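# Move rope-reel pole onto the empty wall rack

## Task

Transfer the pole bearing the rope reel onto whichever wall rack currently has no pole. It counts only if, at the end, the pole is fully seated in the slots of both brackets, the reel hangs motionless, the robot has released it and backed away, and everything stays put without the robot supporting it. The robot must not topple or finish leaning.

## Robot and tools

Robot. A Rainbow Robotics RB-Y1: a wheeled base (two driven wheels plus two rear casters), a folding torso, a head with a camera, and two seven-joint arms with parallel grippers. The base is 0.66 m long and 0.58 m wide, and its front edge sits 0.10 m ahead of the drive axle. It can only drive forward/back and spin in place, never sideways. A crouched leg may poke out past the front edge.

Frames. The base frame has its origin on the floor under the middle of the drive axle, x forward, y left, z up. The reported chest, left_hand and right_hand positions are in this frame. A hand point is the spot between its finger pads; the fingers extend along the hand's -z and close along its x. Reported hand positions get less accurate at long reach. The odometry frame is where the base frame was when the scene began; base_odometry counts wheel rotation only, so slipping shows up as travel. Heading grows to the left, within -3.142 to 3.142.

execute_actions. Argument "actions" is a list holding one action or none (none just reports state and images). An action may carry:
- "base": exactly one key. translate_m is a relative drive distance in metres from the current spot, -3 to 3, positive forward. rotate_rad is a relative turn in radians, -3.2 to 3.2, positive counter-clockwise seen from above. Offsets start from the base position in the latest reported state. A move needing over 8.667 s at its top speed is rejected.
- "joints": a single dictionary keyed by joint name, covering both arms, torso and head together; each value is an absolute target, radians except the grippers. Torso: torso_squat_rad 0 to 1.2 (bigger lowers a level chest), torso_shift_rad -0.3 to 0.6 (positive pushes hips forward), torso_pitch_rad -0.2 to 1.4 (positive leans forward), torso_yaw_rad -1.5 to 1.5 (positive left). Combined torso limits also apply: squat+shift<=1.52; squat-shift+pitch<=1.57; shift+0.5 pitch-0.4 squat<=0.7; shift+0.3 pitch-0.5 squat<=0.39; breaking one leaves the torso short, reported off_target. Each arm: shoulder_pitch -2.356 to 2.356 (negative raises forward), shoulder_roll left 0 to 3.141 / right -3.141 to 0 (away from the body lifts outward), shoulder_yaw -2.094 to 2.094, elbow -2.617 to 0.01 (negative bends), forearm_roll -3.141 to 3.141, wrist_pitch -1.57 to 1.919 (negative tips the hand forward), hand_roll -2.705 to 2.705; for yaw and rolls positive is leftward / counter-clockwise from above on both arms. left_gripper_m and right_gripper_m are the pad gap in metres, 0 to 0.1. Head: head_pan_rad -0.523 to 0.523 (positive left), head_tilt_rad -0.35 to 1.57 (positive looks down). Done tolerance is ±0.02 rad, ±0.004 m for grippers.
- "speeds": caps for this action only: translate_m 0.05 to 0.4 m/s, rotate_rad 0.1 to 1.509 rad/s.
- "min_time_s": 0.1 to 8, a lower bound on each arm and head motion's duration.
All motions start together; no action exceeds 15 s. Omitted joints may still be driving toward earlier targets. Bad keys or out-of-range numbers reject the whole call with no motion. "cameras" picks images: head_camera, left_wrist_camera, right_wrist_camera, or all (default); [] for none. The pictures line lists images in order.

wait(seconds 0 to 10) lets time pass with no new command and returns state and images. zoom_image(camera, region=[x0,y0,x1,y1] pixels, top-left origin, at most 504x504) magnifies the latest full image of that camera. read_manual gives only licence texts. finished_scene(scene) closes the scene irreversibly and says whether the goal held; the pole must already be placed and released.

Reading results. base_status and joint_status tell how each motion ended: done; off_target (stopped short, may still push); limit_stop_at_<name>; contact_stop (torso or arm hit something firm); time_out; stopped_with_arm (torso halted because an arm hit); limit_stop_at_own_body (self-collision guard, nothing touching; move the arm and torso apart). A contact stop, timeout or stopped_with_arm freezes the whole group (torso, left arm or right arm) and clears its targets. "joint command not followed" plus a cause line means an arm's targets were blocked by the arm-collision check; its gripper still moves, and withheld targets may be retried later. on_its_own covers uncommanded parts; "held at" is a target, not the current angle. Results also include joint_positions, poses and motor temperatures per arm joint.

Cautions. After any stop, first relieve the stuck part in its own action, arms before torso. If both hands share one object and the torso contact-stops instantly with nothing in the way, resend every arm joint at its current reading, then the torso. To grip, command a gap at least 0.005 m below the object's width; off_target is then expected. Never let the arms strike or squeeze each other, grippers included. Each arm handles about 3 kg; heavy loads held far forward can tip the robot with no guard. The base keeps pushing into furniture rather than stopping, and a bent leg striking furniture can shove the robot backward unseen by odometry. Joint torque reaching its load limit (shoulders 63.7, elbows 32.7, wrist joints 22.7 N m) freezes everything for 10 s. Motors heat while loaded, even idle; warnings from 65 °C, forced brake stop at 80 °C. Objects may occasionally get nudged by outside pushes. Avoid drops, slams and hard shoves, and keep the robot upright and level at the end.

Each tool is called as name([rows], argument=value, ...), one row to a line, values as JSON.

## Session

execute_actions([
  {"joints":{"head_pan_rad":-0.5}},
], cameras=["head_camera"])

execute_actions([
  {"joints":{"head_pan_rad":0.5}},
], cameras=["head_camera"])

Scene clock: 1.00 s.
Motor temperatures (°C, as the motors report them): left_arm=[32 30 34 33 35 35 33] | right_arm=[32 30 34 33 38 35 34]
base_odometry: x=+0.000 y=+0.000 heading=+0.000 (m, m, rad; odometry frame)
base_status: not commanded
joint_positions: torso_squat_rad=+0.350 torso_shift_rad=-0.001 torso_pitch_rad=-0.002 torso_yaw_rad=+0.000 left_shoulder_pitch_rad=-0.044 left_shoulder_roll_rad=+0.010 left_shoulder_yaw_rad=-0.005 left_elbow_rad=-0.267 left_forearm_roll_rad=+0.020 left_wrist_pitch_rad=-0.011 left_hand_roll_rad=-0.018 left_gripper_m=+0.100 right_shoulder_pitch_rad=+0.030 right_shoulder_roll_rad=-0.029 right_shoulder_yaw_rad=-0.021 right_elbow_rad=-0.211 right_forearm_roll_rad=-0.046 right_wrist_pitch_rad=-0.004 right_hand_roll_rad=-0.006 right_gripper_m=+0.100 head_pan_rad=-0.500 head_tilt_rad=+0.401
joint_status: all done
chest: x=-0.2294 y=-0.0005 z=+1.2474 quat_wxyz=(+1.000, +0.000, -0.001, +0.000) (m; base frame)
left_hand: x=-0.0650 y=+0.2243 z=+0.5812 quat_wxyz=(+0.987, +0.004, -0.160, -0.010) (m; base frame)
right_hand: x=-0.1460 y=-0.2452 z=+0.5672 quat_wxyz=(+0.995, -0.014, -0.095, -0.040) (m; base frame)
pictures: head_camera
Images, in order (width x height): head_camera 896x504.

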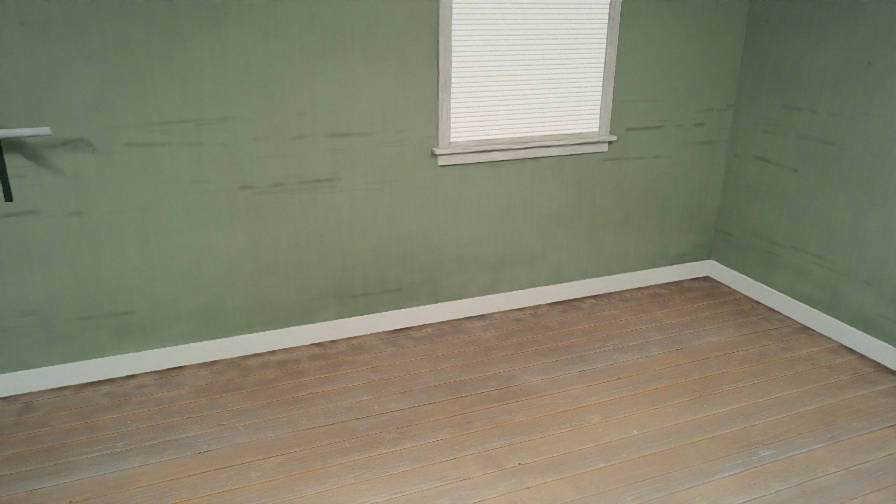

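Scene clock: 2.33 s.
Motor temperatures (°C, as the motors report them): left_arm=[32 30 34 33 35 35 33] | right_arm=[32 30 34 33 38 35 34]
base_odometry: x=+0.000 y=+0.000 heading=+0.000 (m, m, rad; odometry frame)
base_status: not commanded
joint_positions: torso_squat_rad=+0.350 torso_shift_rad=-0.001 torso_pitch_rad=-0.002 torso_yaw_rad=+0.000 left_shoulder_pitch_rad=-0.044 left_shoulder_roll_rad=+0.010 left_shoulder_yaw_rad=-0.005 left_elbow_rad=-0.267 left_forearm_roll_rad=+0.020 left_wrist_pitch_rad=-0.011 left_hand_roll_rad=-0.018 left_gripper_m=+0.100 right_shoulder_pitch_rad=+0.030 right_shoulder_roll_rad=-0.029 right_shoulder_yaw_rad=-0.021 right_elbow_rad=-0.211 right_forearm_roll_rad=-0.046 right_wrist_pitch_rad=-0.004 right_hand_roll_rad=-0.006 right_gripper_m=+0.100 head_pan_rad=+0.500 head_tilt_rad=+0.401
joint_status: all done
chest: x=-0.2294 y=-0.0005 z=+1.2474 quat_wxyz=(+1.000, +0.000, -0.001, +0.000) (m; base frame)
left_hand: x=-0.0650 y=+0.2243 z=+0.5812 quat_wxyz=(+0.987, +0.004, -0.160, -0.010) (m; base frame)
right_hand: x=-0.1460 y=-0.2452 z=+0.5672 quat_wxyz=(+0.995, -0.014, -0.095, -0.040) (m; base frame)
pictures: head_camera
Images, in order (width x height): head_camera 896x504.

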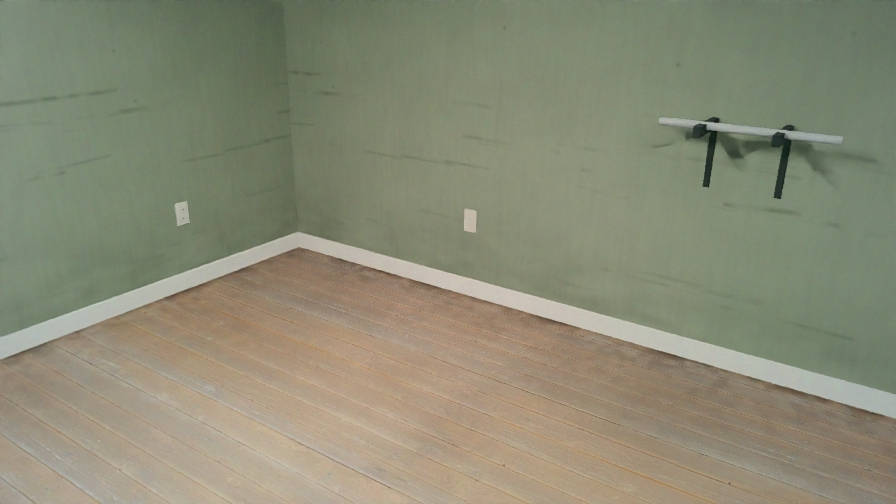

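Same layout; reel likely on the right wall.

execute_actions([
  {"base":{"rotate_rad":-1.7},"joints":{"head_pan_rad":0,"torso_squat_rad":0.76,"left_shoulder_pitch_rad":-0.03,"left_shoulder_roll_rad":0.02,"left_shoulder_yaw_rad":-0.12,"left_elbow_rad":-1.58,"left_forearm_roll_rad":0,"left_wrist_pitch_rad":0,"left_hand_roll_rad":0,"right_shoulder_pitch_rad":0,"right_shoulder_roll_rad":-0.02,"right_shoulder_yaw_rad":-0.17,"right_elbow_rad":-1.58,"right_forearm_roll_rad":0,"right_wrist_pitch_rad":0,"right_hand_roll_rad":0}},
], cameras=["head_camera"])

Scene clock: 14.47 s.
Motor temperatures (°C, as the motors report them): left_arm=[32 30 34 33 35 35 33] | right_arm=[32 30 34 32 38 35 34]
base_odometry: x=+0.000 y=+0.000 heading=-1.699 (m, m, rad; odometry frame)
base_status: done
joint_positions: torso_squat_rad=+0.760 torso_shift_rad=-0.001 torso_pitch_rad=-0.002 torso_yaw_rad=+0.000 left_shoulder_pitch_rad=-0.030 left_shoulder_roll_rad=+0.020 left_shoulder_yaw_rad=-0.120 left_elbow_rad=-1.580 left_forearm_roll_rad=+0.000 left_wrist_pitch_rad=+0.000 left_hand_roll_rad=+0.000 left_gripper_m=+0.100 right_shoulder_pitch_rad=+0.000 right_shoulder_roll_rad=-0.020 right_shoulder_yaw_rad=-0.170 right_elbow_rad=-1.580 right_forearm_roll_rad=+0.000 right_wrist_pitch_rad=+0.000 right_hand_roll_rad=+0.000 right_gripper_m=+0.100 head_pan_rad=+0.000 head_tilt_rad=+0.401
joint_status: all done
chest: x=-0.2293 y=-0.0004 z=+1.0973 quat_wxyz=(+1.000, +0.000, -0.001, +0.000) (m; base frame)
left_hand: x=+0.2931 y=+0.1585 z=+0.8894 quat_wxyz=(+0.692, -0.038, -0.719, -0.054) (m; base frame)
right_hand: x=+0.2816 y=-0.3140 z=+0.8777 quat_wxyz=(+0.700, -0.067, -0.709, -0.053) (m; base frame)
pictures: head_camera
Images, in order (width x height): head_camera 896x504.

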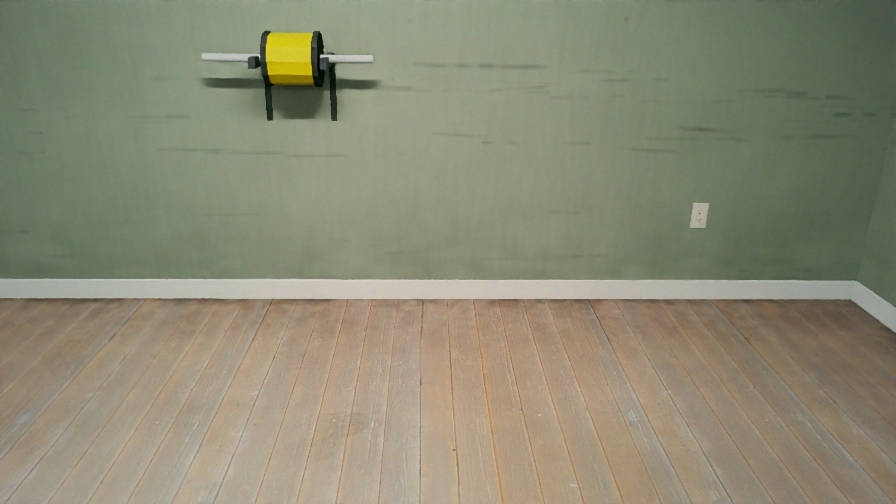

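execute_actions([
  {"base":{"rotate_rad":0.35}},
], cameras=[])

execute_actions([
  {"base":{"translate_m":1.7},"joints":{"torso_squat_rad":0.6}},
], cameras=[])

execute_actions([
  {"base":{"rotate_rad":-0.35},"joints":{"head_tilt_rad":0.6}},
])

Scene clock: 26.10 s.
Motor temperatures (°C, as the motors report them): left_arm=[32 30 34 33 35 35 33] | right_arm=[33 30 34 33 38 35 34]
base_odometry: x=+0.000 y=+0.000 heading=-1.352 (m, m, rad; odometry frame)
base_status: done
joint_positions: torso_squat_rad=+0.760 torso_shift_rad=-0.001 torso_pitch_rad=-0.002 torso_yaw_rad=+0.000 left_shoulder_pitch_rad=-0.030 left_shoulder_roll_rad=+0.020 left_shoulder_yaw_rad=-0.120 left_elbow_rad=-1.580 left_forearm_roll_rad=+0.000 left_wrist_pitch_rad=+0.000 left_hand_roll_rad=+0.000 left_gripper_m=+0.100 right_shoulder_pitch_rad=+0.000 right_shoulder_roll_rad=-0.020 right_shoulder_yaw_rad=-0.170 right_elbow_rad=-1.580 right_forearm_roll_rad=+0.000 right_wrist_pitch_rad=+0.000 right_hand_roll_rad=+0.000 right_gripper_m=+0.100 head_pan_rad=+0.000 head_tilt_rad=+0.401
joint_status: not commanded
chest: x=-0.2293 y=-0.0004 z=+1.0973 quat_wxyz=(+1.000, +0.000, -0.001, +0.000) (m; base frame)
left_hand: x=+0.2931 y=+0.1585 z=+0.8894 quat_wxyz=(+0.692, -0.038, -0.719, -0.054) (m; base frame)
right_hand: x=+0.2816 y=-0.3140 z=+0.8777 quat_wxyz=(+0.700, -0.067, -0.709, -0.053) (m; base frame)
pictures: none
No camera images: the call's "cameras" was empty. Leave "cameras" out to get every camera's image.

Scene clock: 31.70 s.
Motor temperatures (°C, as the motors report them): left_arm=[32 30 34 33 35 35 33] | right_arm=[33 30 34 33 38 35 34]
base_odometry: x=+0.368 y=-1.659 heading=-1.352 (m, m, rad; odometry frame)
base_status: done
joint_positions: torso_squat_rad=+0.600 torso_shift_rad=-0.001 torso_pitch_rad=-0.002 torso_yaw_rad=+0.000 left_shoulder_pitch_rad=-0.030 left_shoulder_roll_rad=+0.020 left_shoulder_yaw_rad=-0.120 left_elbow_rad=-1.580 left_forearm_roll_rad=+0.000 left_wrist_pitch_rad=+0.000 left_hand_roll_rad=+0.000 left_gripper_m=+0.100 right_shoulder_pitch_rad=+0.000 right_shoulder_roll_rad=-0.020 right_shoulder_yaw_rad=-0.170 right_elbow_rad=-1.580 right_forearm_roll_rad=+0.000 right_wrist_pitch_rad=+0.000 right_hand_roll_rad=+0.000 right_gripper_m=+0.100 head_pan_rad=+0.000 head_tilt_rad=+0.401
joint_status: all done
chest: x=-0.2292 y=-0.0004 z=+1.1677 quat_wxyz=(+1.000, +0.000, -0.001, +0.000) (m; base frame)
left_hand: x=+0.2931 y=+0.1584 z=+0.9596 quat_wxyz=(+0.692, -0.038, -0.719, -0.054) (m; base frame)
right_hand: x=+0.2816 y=-0.3140 z=+0.9480 quat_wxyz=(+0.700, -0.067, -0.709, -0.053) (m; base frame)
pictures: none
No camera images: the call's "cameras" was empty. Leave "cameras" out to get every camera's image.

Scene clock: 33.77 s.
Motor temperatures (°C, as the motors report them): left_arm=[32 30 34 33 35 35 33] | right_arm=[33 30 34 33 38 35 34]
base_odometry: x=+0.368 y=-1.659 heading=-1.702 (m, m, rad; odometry frame)
base_status: done
joint_positions: torso_squat_rad=+0.600 torso_shift_rad=-0.001 torso_pitch_rad=-0.002 torso_yaw_rad=+0.000 left_shoulder_pitch_rad=-0.030 left_shoulder_roll_rad=+0.020 left_shoulder_yaw_rad=-0.120 left_elbow_rad=-1.580 left_forearm_roll_rad=+0.000 left_wrist_pitch_rad=+0.000 left_hand_roll_rad=+0.000 left_gripper_m=+0.100 right_shoulder_pitch_rad=+0.000 right_shoulder_roll_rad=-0.020 right_shoulder_yaw_rad=-0.170 right_elbow_rad=-1.580 right_forearm_roll_rad=+0.000 right_wrist_pitch_rad=+0.000 right_hand_roll_rad=+0.000 right_gripper_m=+0.100 head_pan_rad=+0.000 head_tilt_rad=+0.600
joint_status: all done
chest: x=-0.2292 y=-0.0004 z=+1.1677 quat_wxyz=(+1.000, +0.000, -0.001, +0.000) (m; base frame)
left_hand: x=+0.2931 y=+0.1585 z=+0.9596 quat_wxyz=(+0.692, -0.038, -0.719, -0.053) (m; base frame)
right_hand: x=+0.2816 y=-0.3140 z=+0.9480 quat_wxyz=(+0.700, -0.067, -0.709, -0.053) (m; base frame)
pictures: head_camera, left_wrist_camera, right_wrist_camera
Images, in order (width x height): head_camera 896x504, left_wrist_camera 644x364, right_wrist_camera 644x364.

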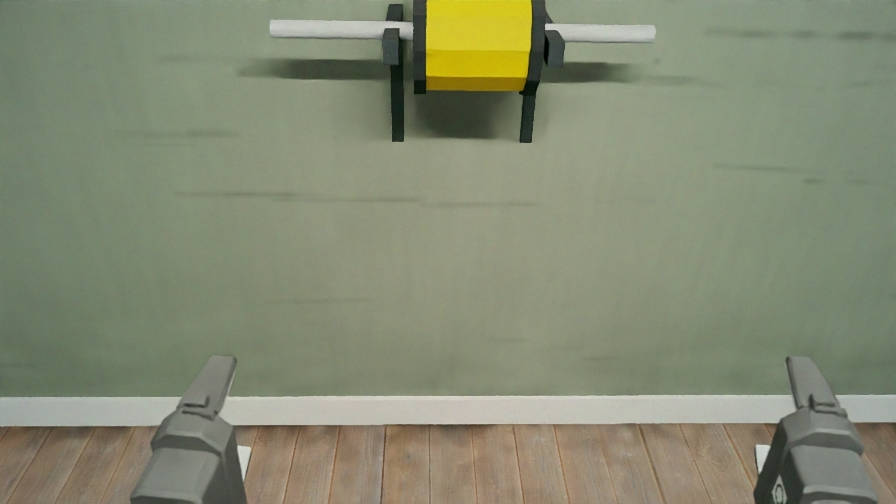

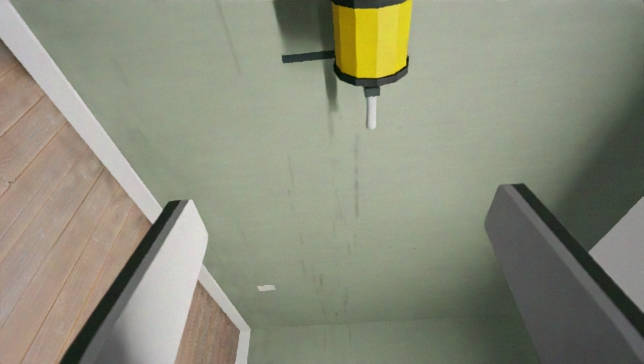

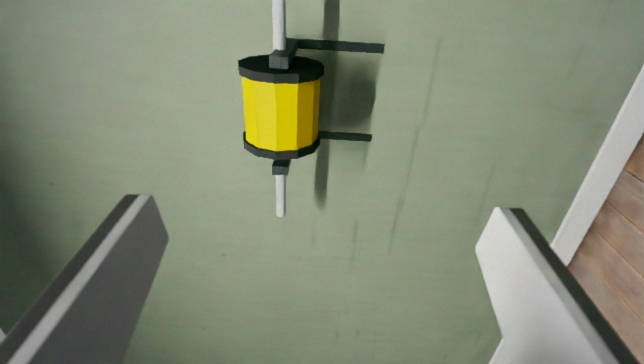

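execute_actions([
  {"base":{"translate_m":0.6},"joints":{"left_elbow_rad":-2.1,"right_elbow_rad":-2.1,"left_wrist_pitch_rad":0.52,"right_wrist_pitch_rad":0.52}},
])

Scene clock: 43.93 s.
Motor temperatures (°C, as the motors report them): left_arm=[32 30 34 33 35 35 33] | right_arm=[33 30 34 33 38 35 34]
base_odometry: x=+0.289 y=-2.254 heading=-1.703 (m, m, rad; odometry frame)
base_status: done
joint_positions: torso_squat_rad=+0.600 torso_shift_rad=-0.001 torso_pitch_rad=-0.002 torso_yaw_rad=+0.000 left_shoulder_pitch_rad=-0.030 left_shoulder_roll_rad=+0.020 left_shoulder_yaw_rad=-0.120 left_elbow_rad=-2.100 left_forearm_roll_rad=+0.000 left_wrist_pitch_rad=+0.520 left_hand_roll_rad=+0.000 left_gripper_m=+0.100 right_shoulder_pitch_rad=+0.000 right_shoulder_roll_rad=-0.020 right_shoulder_yaw_rad=-0.170 right_elbow_rad=-2.100 right_forearm_roll_rad=+0.000 right_wrist_pitch_rad=+0.520 right_hand_roll_rad=+0.000 right_gripper_m=+0.100 head_pan_rad=+0.000 head_tilt_rad=+0.600
joint_status: all done
chest: x=-0.2293 y=-0.0004 z=+1.1677 quat_wxyz=(+1.000, +0.000, -0.001, +0.000) (m; base frame)
left_hand: x=+0.2696 y=+0.1583 z=+1.0902 quat_wxyz=(+0.692, -0.038, -0.719, -0.054) (m; base frame)
right_hand: x=+0.2620 y=-0.3081 z=+1.0790 quat_wxyz=(+0.700, -0.067, -0.709, -0.053) (m; base frame)
pictures: head_camera, left_wrist_camera, right_wrist_camera
Images, in order (width x height): head_camera 896x504, left_wrist_camera 644x364, right_wrist_camera 644x364.

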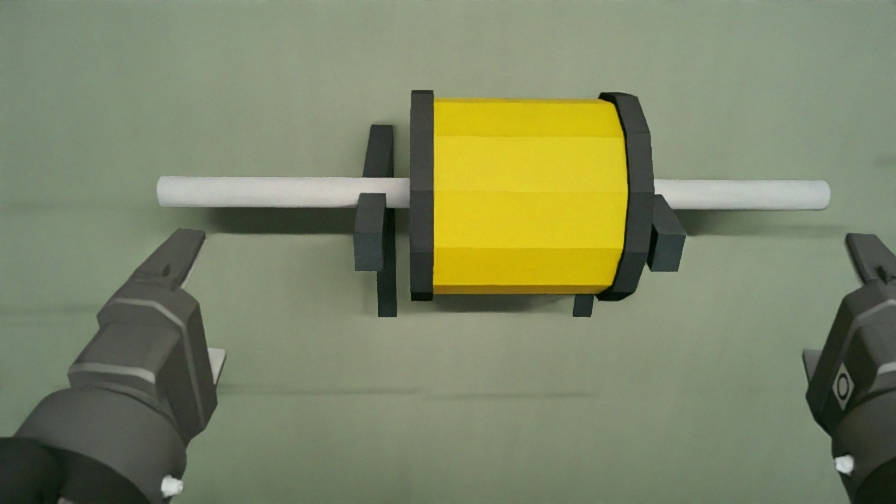

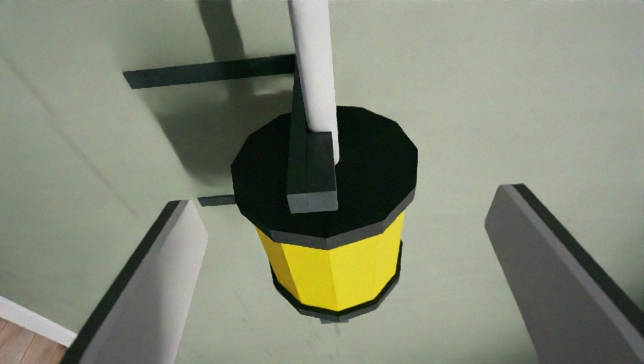

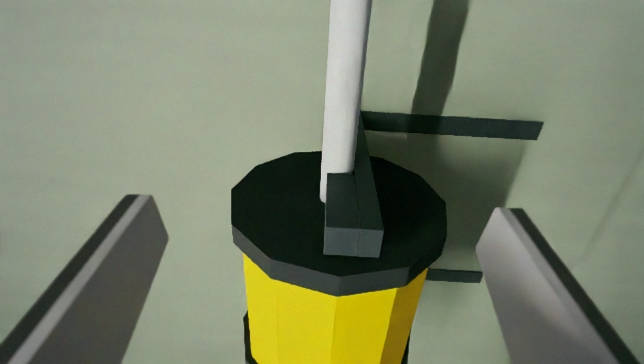

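Slightly high; about 0.21 m to go.

execute_actions([
  {"base":{"translate_m":0.17},"joints":{"torso_squat_rad":0.625,"left_shoulder_yaw_rad":-0.09},"speeds":{"translate_m":0.12}},
])

Scene clock: 49.63 s.
Motor temperatures (°C, as the motors report them): left_arm=[32 30 34 33 35 35 33] | right_arm=[33 30 34 33 38 35 34]
base_odometry: x=+0.267 y=-2.422 heading=-1.704 (m, m, rad; odometry frame)
base_status: done
joint_positions: torso_squat_rad=+0.625 torso_shift_rad=-0.001 torso_pitch_rad=-0.002 torso_yaw_rad=+0.000 left_shoulder_pitch_rad=-0.030 left_shoulder_roll_rad=+0.020 left_shoulder_yaw_rad=-0.090 left_elbow_rad=-2.100 left_forearm_roll_rad=+0.000 left_wrist_pitch_rad=+0.520 left_hand_roll_rad=+0.000 left_gripper_m=+0.100 right_shoulder_pitch_rad=+0.000 right_shoulder_roll_rad=-0.020 right_shoulder_yaw_rad=-0.170 right_elbow_rad=-2.100 right_forearm_roll_rad=+0.000 right_wrist_pitch_rad=+0.520 right_hand_roll_rad=+0.000 right_gripper_m=+0.100 head_pan_rad=+0.000 head_tilt_rad=+0.600
joint_status: all done
chest: x=-0.2293 y=-0.0004 z=+1.1576 quat_wxyz=(+1.000, +0.000, -0.001, +0.000) (m; base frame)
left_hand: x=+0.2713 y=+0.1731 z=+1.0805 quat_wxyz=(+0.692, -0.028, -0.720, -0.043) (m; base frame)
right_hand: x=+0.2620 y=-0.3081 z=+1.0689 quat_wxyz=(+0.700, -0.067, -0.709, -0.053) (m; base frame)
pictures: head_camera, left_wrist_camera, right_wrist_camera
Images, in order (width x height): head_camera 896x504, left_wrist_camera 644x364, right_wrist_camera 644x364.

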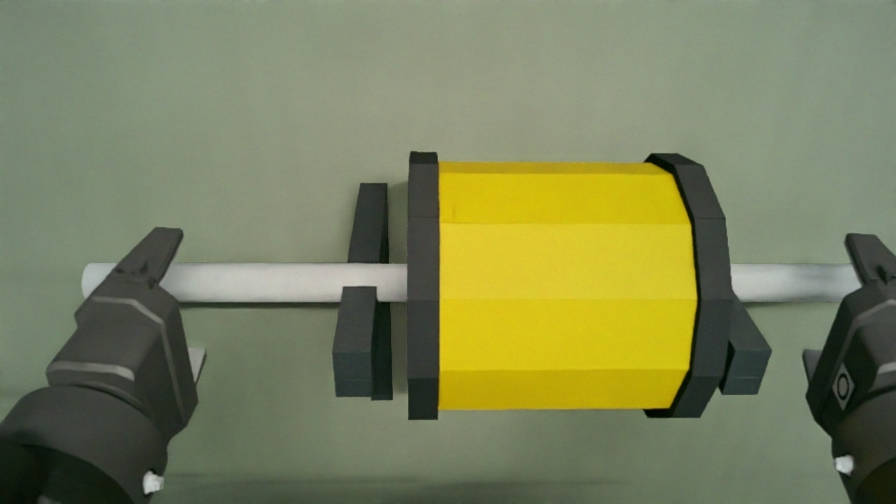

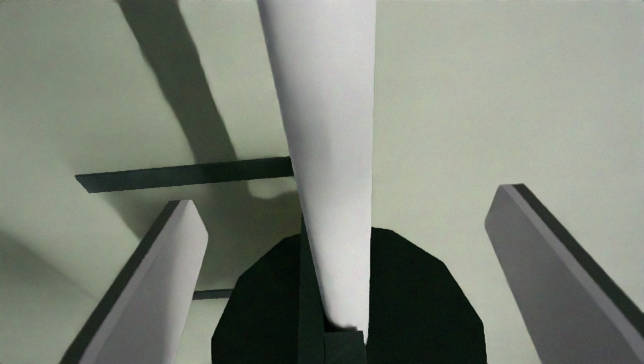

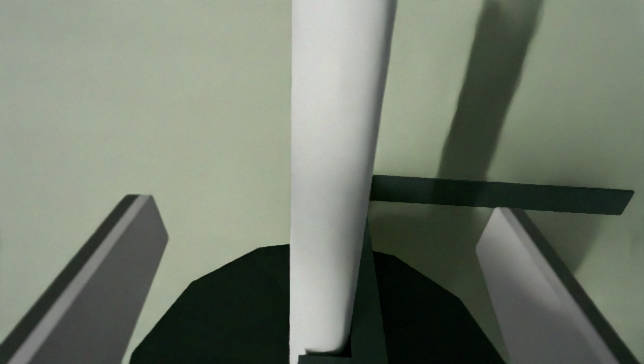

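execute_actions([
  {"base":{"rotate_rad":0.03},"joints":{"torso_squat_rad":0.635}},
], cameras=[])

execute_actions([
  {"base":{"translate_m":0.052},"speeds":{"translate_m":0.06}},
], cameras=[])

execute_actions([
  {"joints":{"left_gripper_m":0.015,"right_gripper_m":0.015,"head_tilt_rad":0.7}},
])

Scene clock: 61.70 s.
Motor temperatures (°C, as the motors report them): left_arm=[32 30 34 33 35 35 33] | right_arm=[33 30 34 33 38 35 34]
base_odometry: x=+0.267 y=-2.423 heading=-1.676 (m, m, rad; odometry frame)
base_status: done
joint_positions: torso_squat_rad=+0.635 torso_shift_rad=-0.001 torso_pitch_rad=-0.002 torso_yaw_rad=+0.000 left_shoulder_pitch_rad=-0.030 left_shoulder_roll_rad=+0.020 left_shoulder_yaw_rad=-0.090 left_elbow_rad=-2.100 left_forearm_roll_rad=+0.000 left_wrist_pitch_rad=+0.520 left_hand_roll_rad=+0.000 left_gripper_m=+0.100 right_shoulder_pitch_rad=+0.000 right_shoulder_roll_rad=-0.020 right_shoulder_yaw_rad=-0.170 right_elbow_rad=-2.100 right_forearm_roll_rad=+0.000 right_wrist_pitch_rad=+0.520 right_hand_roll_rad=+0.000 right_gripper_m=+0.100 head_pan_rad=+0.000 head_tilt_rad=+0.600
joint_status: all done
chest: x=-0.2293 y=-0.0004 z=+1.1535 quat_wxyz=(+1.000, +0.000, -0.001, +0.000) (m; base frame)
left_hand: x=+0.2713 y=+0.1731 z=+1.0764 quat_wxyz=(+0.692, -0.028, -0.720, -0.043) (m; base frame)
right_hand: x=+0.2619 y=-0.3082 z=+1.0649 quat_wxyz=(+0.700, -0.067, -0.709, -0.053) (m; base frame)
pictures: none
No camera images: the call's "cameras" was empty. Leave "cameras" out to get every camera's image.

Scene clock: 63.50 s.
Motor temperatures (°C, as the motors report them): left_arm=[32 30 34 33 35 35 33] | right_arm=[33 30 34 33 38 35 34]
base_odometry: x=+0.261 y=-2.474 heading=-1.674 (m, m, rad; odometry frame)
base_status: done
joint_positions: torso_squat_rad=+0.635 torso_shift_rad=-0.001 torso_pitch_rad=-0.002 torso_yaw_rad=+0.000 left_shoulder_pitch_rad=-0.030 left_shoulder_roll_rad=+0.020 left_shoulder_yaw_rad=-0.090 left_elbow_rad=-2.100 left_forearm_roll_rad=+0.000 left_wrist_pitch_rad=+0.520 left_hand_roll_rad=+0.000 left_gripper_m=+0.100 right_shoulder_pitch_rad=+0.000 right_shoulder_roll_rad=-0.020 right_shoulder_yaw_rad=-0.170 right_elbow_rad=-2.100 right_forearm_roll_rad=+0.000 right_wrist_pitch_rad=+0.520 right_hand_roll_rad=+0.000 right_gripper_m=+0.100 head_pan_rad=+0.000 head_tilt_rad=+0.600
joint_status: not commanded
chest: x=-0.2293 y=-0.0004 z=+1.1535 quat_wxyz=(+1.000, +0.000, -0.001, +0.000) (m; base frame)
left_hand: x=+0.2713 y=+0.1731 z=+1.0763 quat_wxyz=(+0.692, -0.028, -0.720, -0.043) (m; base frame)
right_hand: x=+0.2620 y=-0.3081 z=+1.0648 quat_wxyz=(+0.700, -0.067, -0.709, -0.053) (m; base frame)
pictures: none
No camera images: the call's "cameras" was empty. Leave "cameras" out to get every camera's image.

Scene clock: 64.83 s.
Motor temperatures (°C, as the motors report them): left_arm=[32 30 34 33 35 35 33] | right_arm=[33 30 34 33 38 35 34]
base_odometry: x=+0.261 y=-2.474 heading=-1.674 (m, m, rad; odometry frame)
base_status: not commanded
joint_positions: torso_squat_rad=+0.635 torso_shift_rad=-0.001 torso_pitch_rad=-0.003 torso_yaw_rad=+0.000 left_shoulder_pitch_rad=-0.031 left_shoulder_roll_rad=+0.020 left_shoulder_yaw_rad=-0.090 left_elbow_rad=-2.101 left_forearm_roll_rad=+0.000 left_wrist_pitch_rad=+0.519 left_hand_roll_rad=+0.000 left_gripper_m=+0.029 right_shoulder_pitch_rad=-0.002 right_shoulder_roll_rad=-0.020 right_shoulder_yaw_rad=-0.170 right_elbow_rad=-2.102 right_forearm_roll_rad=+0.000 right_wrist_pitch_rad=+0.519 right_hand_roll_rad=+0.000 right_gripper_m=+0.029 head_pan_rad=+0.000 head_tilt_rad=+0.700
joint_status: left_gripper_m off_target (ended at +0.029, target +0.015); right_gripper_m off_target (ended at +0.029, target +0.015); the others done
chest: x=-0.2296 y=-0.0004 z=+1.1535 quat_wxyz=(+1.000, +0.000, -0.001, +0.000) (m; base frame)
left_hand: x=+0.2710 y=+0.1729 z=+1.0780 quat_wxyz=(+0.691, -0.028, -0.721, -0.043) (m; base frame)
right_hand: x=+0.2618 y=-0.3079 z=+1.0668 quat_wxyz=(+0.698, -0.067, -0.711, -0.053) (m; base frame)
pictures: head_camera, left_wrist_camera, right_wrist_camera
Images, in order (width x height): head_camera 896x504, left_wrist_camera 644x364, right_wrist_camera 644x364.

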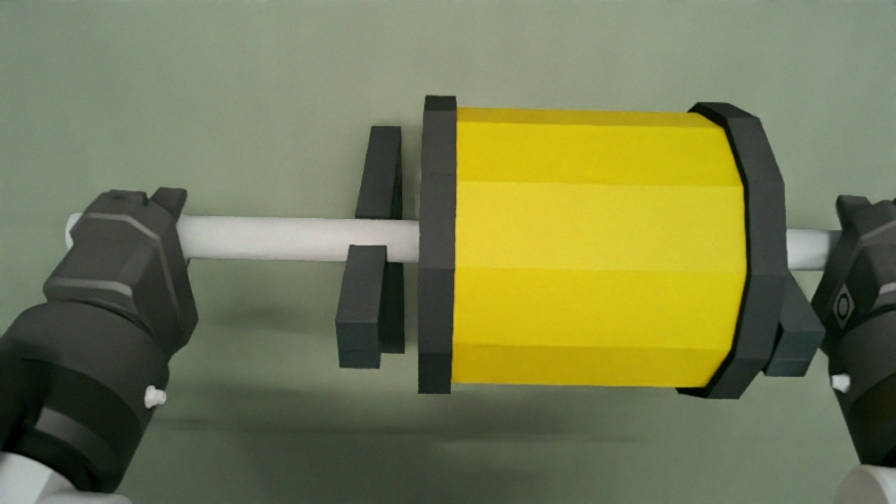

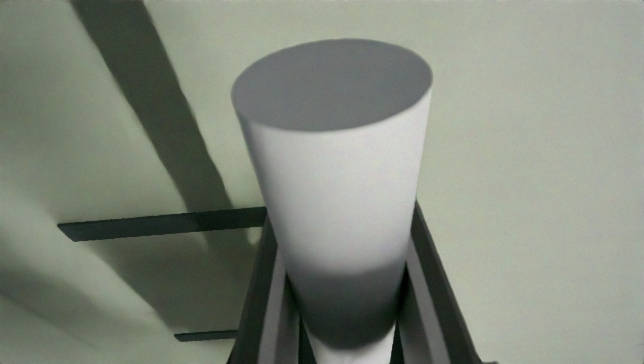

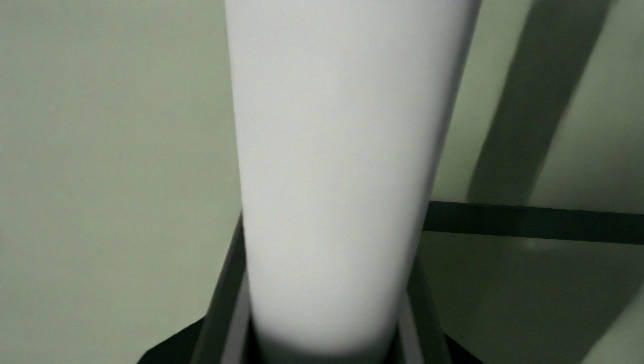

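execute_actions([
  {"joints":{"torso_squat_rad":0.25}},
], cameras=["head_camera"])

execute_actions([
  {"base":{"translate_m":-0.5},"speeds":{"translate_m":0.25}},
], cameras=[])

execute_actions([
  {"base":{"rotate_rad":3.11},"joints":{"head_tilt_rad":0.2},"speeds":{"rotate_rad":0.8}},
], cameras=["head_camera"])

Scene clock: 75.00 s.
Motor temperatures (°C, as the motors report them): left_arm=[32 30 34 33 35 35 33] | right_arm=[33 30 34 33 38 35 34]
base_odometry: x=+0.261 y=-2.474 heading=-1.674 (m, m, rad; odometry frame)
base_status: not commanded
joint_positions: torso_squat_rad=+0.250 torso_shift_rad=-0.001 torso_pitch_rad=-0.001 torso_yaw_rad=+0.000 left_shoulder_pitch_rad=-0.029 left_shoulder_roll_rad=+0.020 left_shoulder_yaw_rad=-0.090 left_elbow_rad=-2.099 left_forearm_roll_rad=+0.000 left_wrist_pitch_rad=+0.520 left_hand_roll_rad=+0.000 left_gripper_m=+0.029 right_shoulder_pitch_rad=+0.001 right_shoulder_roll_rad=-0.020 right_shoulder_yaw_rad=-0.170 right_elbow_rad=-2.099 right_forearm_roll_rad=+0.000 right_wrist_pitch_rad=+0.521 right_hand_roll_rad=+0.000 right_gripper_m=+0.029 head_pan_rad=+0.000 head_tilt_rad=+0.700
joint_status: all done
chest: x=-0.2290 y=-0.0005 z=+1.2682 quat_wxyz=(+1.000, +0.000, -0.001, +0.000) (m; base frame)
left_hand: x=+0.2715 y=+0.1731 z=+1.1899 quat_wxyz=(+0.693, -0.028, -0.719, -0.043) (m; base frame)
right_hand: x=+0.2621 y=-0.3083 z=+1.1780 quat_wxyz=(+0.701, -0.067, -0.708, -0.053) (m; base frame)
pictures: head_camera
Images, in order (width x height): head_camera 896x504.

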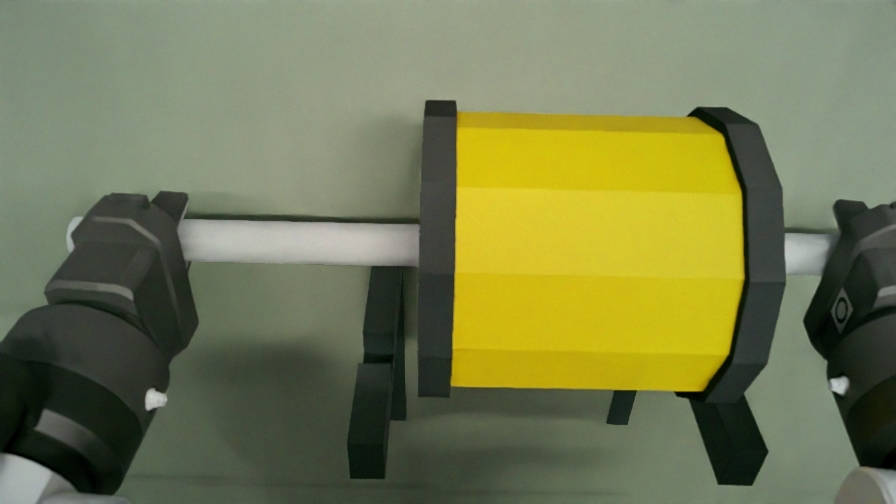

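Scene clock: 78.20 s.
Motor temperatures (°C, as the motors report them): left_arm=[32 30 34 33 35 35 33] | right_arm=[33 30 34 33 38 35 34]
base_odometry: x=+0.312 y=-1.977 heading=-1.671 (m, m, rad; odometry frame)
base_status: done
joint_positions: torso_squat_rad=+0.250 torso_shift_rad=-0.001 torso_pitch_rad=-0.001 torso_yaw_rad=+0.000 left_shoulder_pitch_rad=-0.029 left_shoulder_roll_rad=+0.020 left_shoulder_yaw_rad=-0.090 left_elbow_rad=-2.099 left_forearm_roll_rad=+0.000 left_wrist_pitch_rad=+0.520 left_hand_roll_rad=+0.000 left_gripper_m=+0.029 right_shoulder_pitch_rad=+0.001 right_shoulder_roll_rad=-0.020 right_shoulder_yaw_rad=-0.170 right_elbow_rad=-2.099 right_forearm_roll_rad=+0.000 right_wrist_pitch_rad=+0.521 right_hand_roll_rad=+0.000 right_gripper_m=+0.029 head_pan_rad=+0.000 head_tilt_rad=+0.700
joint_status: not commanded
chest: x=-0.2290 y=-0.0005 z=+1.2682 quat_wxyz=(+1.000, +0.000, -0.001, +0.000) (m; base frame)
left_hand: x=+0.2715 y=+0.1731 z=+1.1898 quat_wxyz=(+0.694, -0.028, -0.719, -0.043) (m; base frame)
right_hand: x=+0.2621 y=-0.3083 z=+1.1779 quat_wxyz=(+0.701, -0.067, -0.708, -0.053) (m; base frame)
pictures: none
No camera images: the call's "cameras" was empty. Leave "cameras" out to get every camera's image.

Scene clock: 84.17 s.
Motor temperatures (°C, as the motors report them): left_arm=[32 30 34 34 35 35 33] | right_arm=[33 30 34 33 38 35 34]
base_odometry: x=+0.312 y=-1.977 heading=+1.438 (m, m, rad; odometry frame)
base_status: done
joint_positions: torso_squat_rad=+0.250 torso_shift_rad=-0.001 torso_pitch_rad=-0.001 torso_yaw_rad=+0.000 left_shoulder_pitch_rad=-0.029 left_shoulder_roll_rad=+0.020 left_shoulder_yaw_rad=-0.090 left_elbow_rad=-2.099 left_forearm_roll_rad=+0.000 left_wrist_pitch_rad=+0.520 left_hand_roll_rad=+0.000 left_gripper_m=+0.029 right_shoulder_pitch_rad=+0.001 right_shoulder_roll_rad=-0.020 right_shoulder_yaw_rad=-0.170 right_elbow_rad=-2.099 right_forearm_roll_rad=+0.000 right_wrist_pitch_rad=+0.521 right_hand_roll_rad=+0.000 right_gripper_m=+0.029 head_pan_rad=+0.000 head_tilt_rad=+0.200
joint_status: all done
chest: x=-0.2290 y=-0.0006 z=+1.2682 quat_wxyz=(+1.000, +0.000, -0.001, +0.000) (m; base frame)
left_hand: x=+0.2715 y=+0.1731 z=+1.1898 quat_wxyz=(+0.694, -0.028, -0.719, -0.043) (m; base frame)
right_hand: x=+0.2620 y=-0.3083 z=+1.1778 quat_wxyz=(+0.701, -0.067, -0.708, -0.053) (m; base frame)
pictures: head_camera
Images, in order (width x height): head_camera 896x504.

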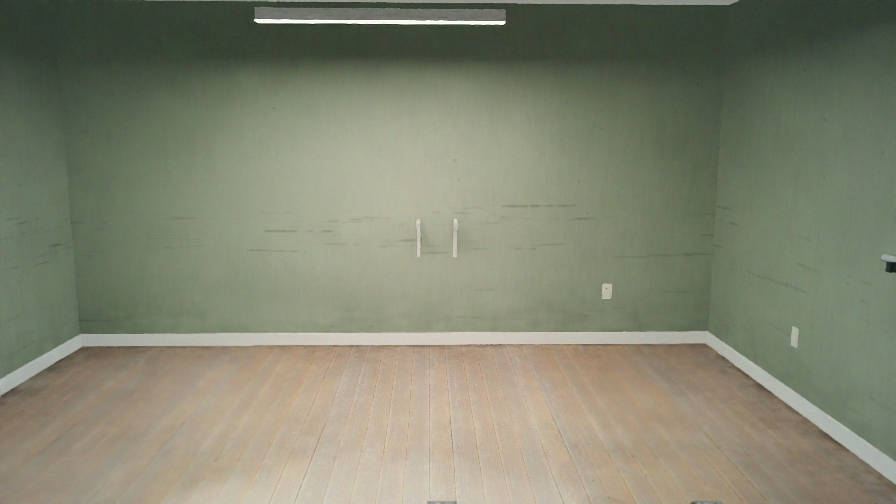

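execute_actions([
  {"base":{"translate_m":2.8},"joints":{"torso_squat_rad":0.85,"head_tilt_rad":0.4}},
], cameras=["head_camera"])

execute_actions([
  {"base":{"translate_m":0.8}},
], cameras=["head_camera"])

Scene clock: 99.67 s.
Motor temperatures (°C, as the motors report them): left_arm=[32 30 34 34 35 35 33] | right_arm=[33 30 34 34 38 35 34]
base_odometry: x=+0.682 y=+0.799 heading=+1.439 (m, m, rad; odometry frame)
base_status: done
joint_positions: torso_squat_rad=+0.850 torso_shift_rad=-0.001 torso_pitch_rad=-0.001 torso_yaw_rad=+0.000 left_shoulder_pitch_rad=-0.029 left_shoulder_roll_rad=+0.020 left_shoulder_yaw_rad=-0.090 left_elbow_rad=-2.099 left_forearm_roll_rad=+0.000 left_wrist_pitch_rad=+0.520 left_hand_roll_rad=+0.000 left_gripper_m=+0.029 right_shoulder_pitch_rad=+0.001 right_shoulder_roll_rad=-0.020 right_shoulder_yaw_rad=-0.170 right_elbow_rad=-2.099 right_forearm_roll_rad=+0.000 right_wrist_pitch_rad=+0.521 right_hand_roll_rad=+0.000 right_gripper_m=+0.029 head_pan_rad=+0.000 head_tilt_rad=+0.400
joint_status: all done
chest: x=-0.2289 y=-0.0004 z=+1.0519 quat_wxyz=(+1.000, +0.000, -0.001, +0.000) (m; base frame)
left_hand: x=+0.2716 y=+0.1732 z=+0.9735 quat_wxyz=(+0.694, -0.028, -0.719, -0.043) (m; base frame)
right_hand: x=+0.2622 y=-0.3082 z=+0.9616 quat_wxyz=(+0.701, -0.067, -0.708, -0.053) (m; base frame)
pictures: head_camera
Images, in order (width x height): head_camera 896x504.

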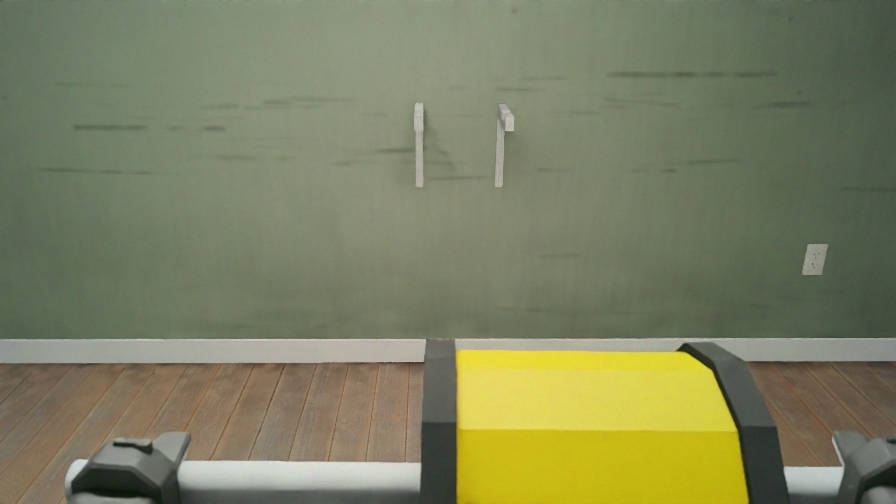

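Scene clock: 103.20 s.
Motor temperatures (°C, as the motors report them): left_arm=[32 30 34 34 35 36 33] | right_arm=[33 30 34 34 38 36 34]
base_odometry: x=+0.786 y=+1.592 heading=+1.440 (m, m, rad; odometry frame)
base_status: done
joint_positions: torso_squat_rad=+0.850 torso_shift_rad=-0.001 torso_pitch_rad=-0.001 torso_yaw_rad=+0.000 left_shoulder_pitch_rad=-0.029 left_shoulder_roll_rad=+0.020 left_shoulder_yaw_rad=-0.090 left_elbow_rad=-2.099 left_forearm_roll_rad=+0.000 left_wrist_pitch_rad=+0.520 left_hand_roll_rad=+0.000 left_gripper_m=+0.029 right_shoulder_pitch_rad=+0.001 right_shoulder_roll_rad=-0.020 right_shoulder_yaw_rad=-0.170 right_elbow_rad=-2.099 right_forearm_roll_rad=+0.000 right_wrist_pitch_rad=+0.521 right_hand_roll_rad=+0.000 right_gripper_m=+0.029 head_pan_rad=+0.000 head_tilt_rad=+0.400
joint_status: not commanded
chest: x=-0.2289 y=-0.0004 z=+1.0519 quat_wxyz=(+1.000, +0.000, -0.001, +0.000) (m; base frame)
left_hand: x=+0.2716 y=+0.1732 z=+0.9735 quat_wxyz=(+0.694, -0.028, -0.719, -0.043) (m; base frame)
right_hand: x=+0.2622 y=-0.3082 z=+0.9616 quat_wxyz=(+0.701, -0.067, -0.708, -0.053) (m; base frame)
pictures: head_camera
Images, in order (width x height): head_camera 896x504.

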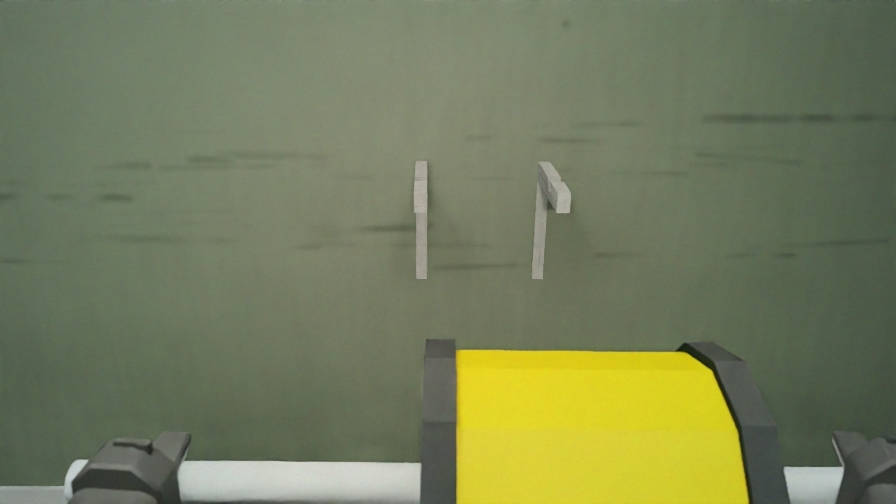

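execute_actions([
  {"base":{"rotate_rad":-0.08}},
], cameras=[])

execute_actions([
  {"base":{"translate_m":0.55}},
], cameras=[])

execute_actions([
  {"base":{"rotate_rad":0.11},"joints":{"head_tilt_rad":0.7}},
], cameras=["head_camera"])

Scene clock: 118.27 s.
Motor temperatures (°C, as the motors report them): left_arm=[33 30 34 34 35 36 33] | right_arm=[33 30 34 35 38 36 34]
base_odometry: x=+0.787 y=+1.592 heading=+1.362 (m, m, rad; odometry frame)
base_status: done
joint_positions: torso_squat_rad=+0.850 torso_shift_rad=-0.001 torso_pitch_rad=-0.001 torso_yaw_rad=+0.000 left_shoulder_pitch_rad=-0.029 left_shoulder_roll_rad=+0.020 left_shoulder_yaw_rad=-0.090 left_elbow_rad=-2.099 left_forearm_roll_rad=+0.000 left_wrist_pitch_rad=+0.520 left_hand_roll_rad=+0.000 left_gripper_m=+0.029 right_shoulder_pitch_rad=+0.001 right_shoulder_roll_rad=-0.020 right_shoulder_yaw_rad=-0.170 right_elbow_rad=-2.099 right_forearm_roll_rad=+0.000 right_wrist_pitch_rad=+0.521 right_hand_roll_rad=+0.000 right_gripper_m=+0.029 head_pan_rad=+0.000 head_tilt_rad=+0.400
joint_status: not commanded
chest: x=-0.2289 y=-0.0004 z=+1.0519 quat_wxyz=(+1.000, +0.000, -0.001, +0.000) (m; base frame)
left_hand: x=+0.2716 y=+0.1732 z=+0.9735 quat_wxyz=(+0.694, -0.028, -0.719, -0.043) (m; base frame)
right_hand: x=+0.2622 y=-0.3081 z=+0.9616 quat_wxyz=(+0.701, -0.067, -0.708, -0.053) (m; base frame)
pictures: none
No camera images: the call's "cameras" was empty. Leave "cameras" out to get every camera's image.

Scene clock: 121.07 s.
Motor temperatures (°C, as the motors report them): left_arm=[33 30 34 34 35 36 33] | right_arm=[33 30 34 35 38 36 34]
base_odometry: x=+0.901 y=+2.130 heading=+1.361 (m, m, rad; odometry frame)
base_status: done
joint_positions: torso_squat_rad=+0.850 torso_shift_rad=-0.001 torso_pitch_rad=-0.001 torso_yaw_rad=+0.000 left_shoulder_pitch_rad=-0.029 left_shoulder_roll_rad=+0.020 left_shoulder_yaw_rad=-0.090 left_elbow_rad=-2.099 left_forearm_roll_rad=+0.000 left_wrist_pitch_rad=+0.521 left_hand_roll_rad=+0.000 left_gripper_m=+0.029 right_shoulder_pitch_rad=+0.001 right_shoulder_roll_rad=-0.020 right_shoulder_yaw_rad=-0.170 right_elbow_rad=-2.099 right_forearm_roll_rad=+0.000 right_wrist_pitch_rad=+0.521 right_hand_roll_rad=+0.000 right_gripper_m=+0.029 head_pan_rad=+0.000 head_tilt_rad=+0.400
joint_status: not commanded
chest: x=-0.2288 y=-0.0004 z=+1.0519 quat_wxyz=(+1.000, +0.000, -0.001, +0.000) (m; base frame)
left_hand: x=+0.2717 y=+0.1732 z=+0.9735 quat_wxyz=(+0.694, -0.028, -0.719, -0.043) (m; base frame)
right_hand: x=+0.2623 y=-0.3081 z=+0.9615 quat_wxyz=(+0.701, -0.067, -0.708, -0.053) (m; base frame)
pictures: none
No camera images: the call's "cameras" was empty. Leave "cameras" out to get every camera's image.

Scene clock: 122.77 s.
Motor temperatures (°C, as the motors report them): left_arm=[33 30 34 34 35 36 33] | right_arm=[33 30 34 35 38 36 34]
base_odometry: x=+0.901 y=+2.130 heading=+1.469 (m, m, rad; odometry frame)
base_status: done
joint_positions: torso_squat_rad=+0.850 torso_shift_rad=-0.001 torso_pitch_rad=-0.001 torso_yaw_rad=+0.000 left_shoulder_pitch_rad=-0.029 left_shoulder_roll_rad=+0.020 left_shoulder_yaw_rad=-0.090 left_elbow_rad=-2.099 left_forearm_roll_rad=+0.000 left_wrist_pitch_rad=+0.521 left_hand_roll_rad=+0.000 left_gripper_m=+0.029 right_shoulder_pitch_rad=+0.001 right_shoulder_roll_rad=-0.020 right_shoulder_yaw_rad=-0.170 right_elbow_rad=-2.099 right_forearm_roll_rad=+0.000 right_wrist_pitch_rad=+0.521 right_hand_roll_rad=+0.000 right_gripper_m=+0.029 head_pan_rad=+0.000 head_tilt_rad=+0.700
joint_status: all done
chest: x=-0.2289 y=-0.0004 z=+1.0519 quat_wxyz=(+1.000, +0.000, -0.001, +0.000) (m; base frame)
left_hand: x=+0.2716 y=+0.1732 z=+0.9735 quat_wxyz=(+0.694, -0.028, -0.719, -0.043) (m; base frame)
right_hand: x=+0.2622 y=-0.3081 z=+0.9616 quat_wxyz=(+0.701, -0.067, -0.708, -0.053) (m; base frame)
pictures: head_camera
Images, in order (width x height): head_camera 896x504.

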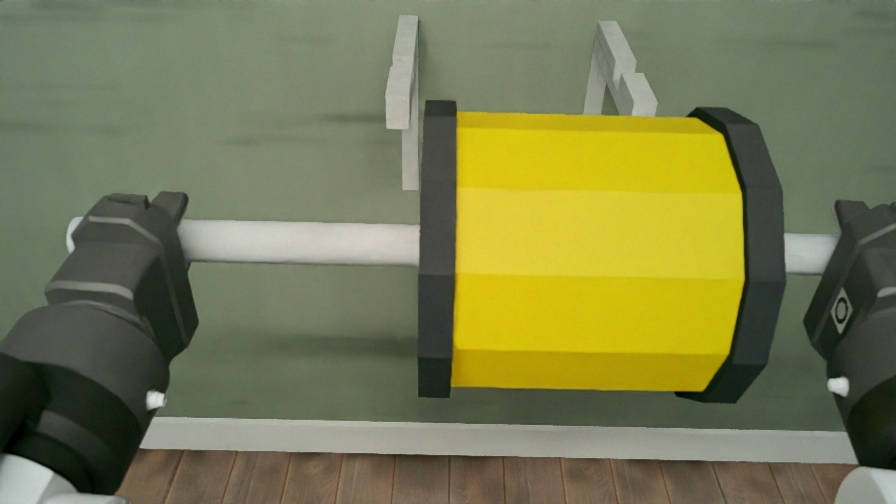

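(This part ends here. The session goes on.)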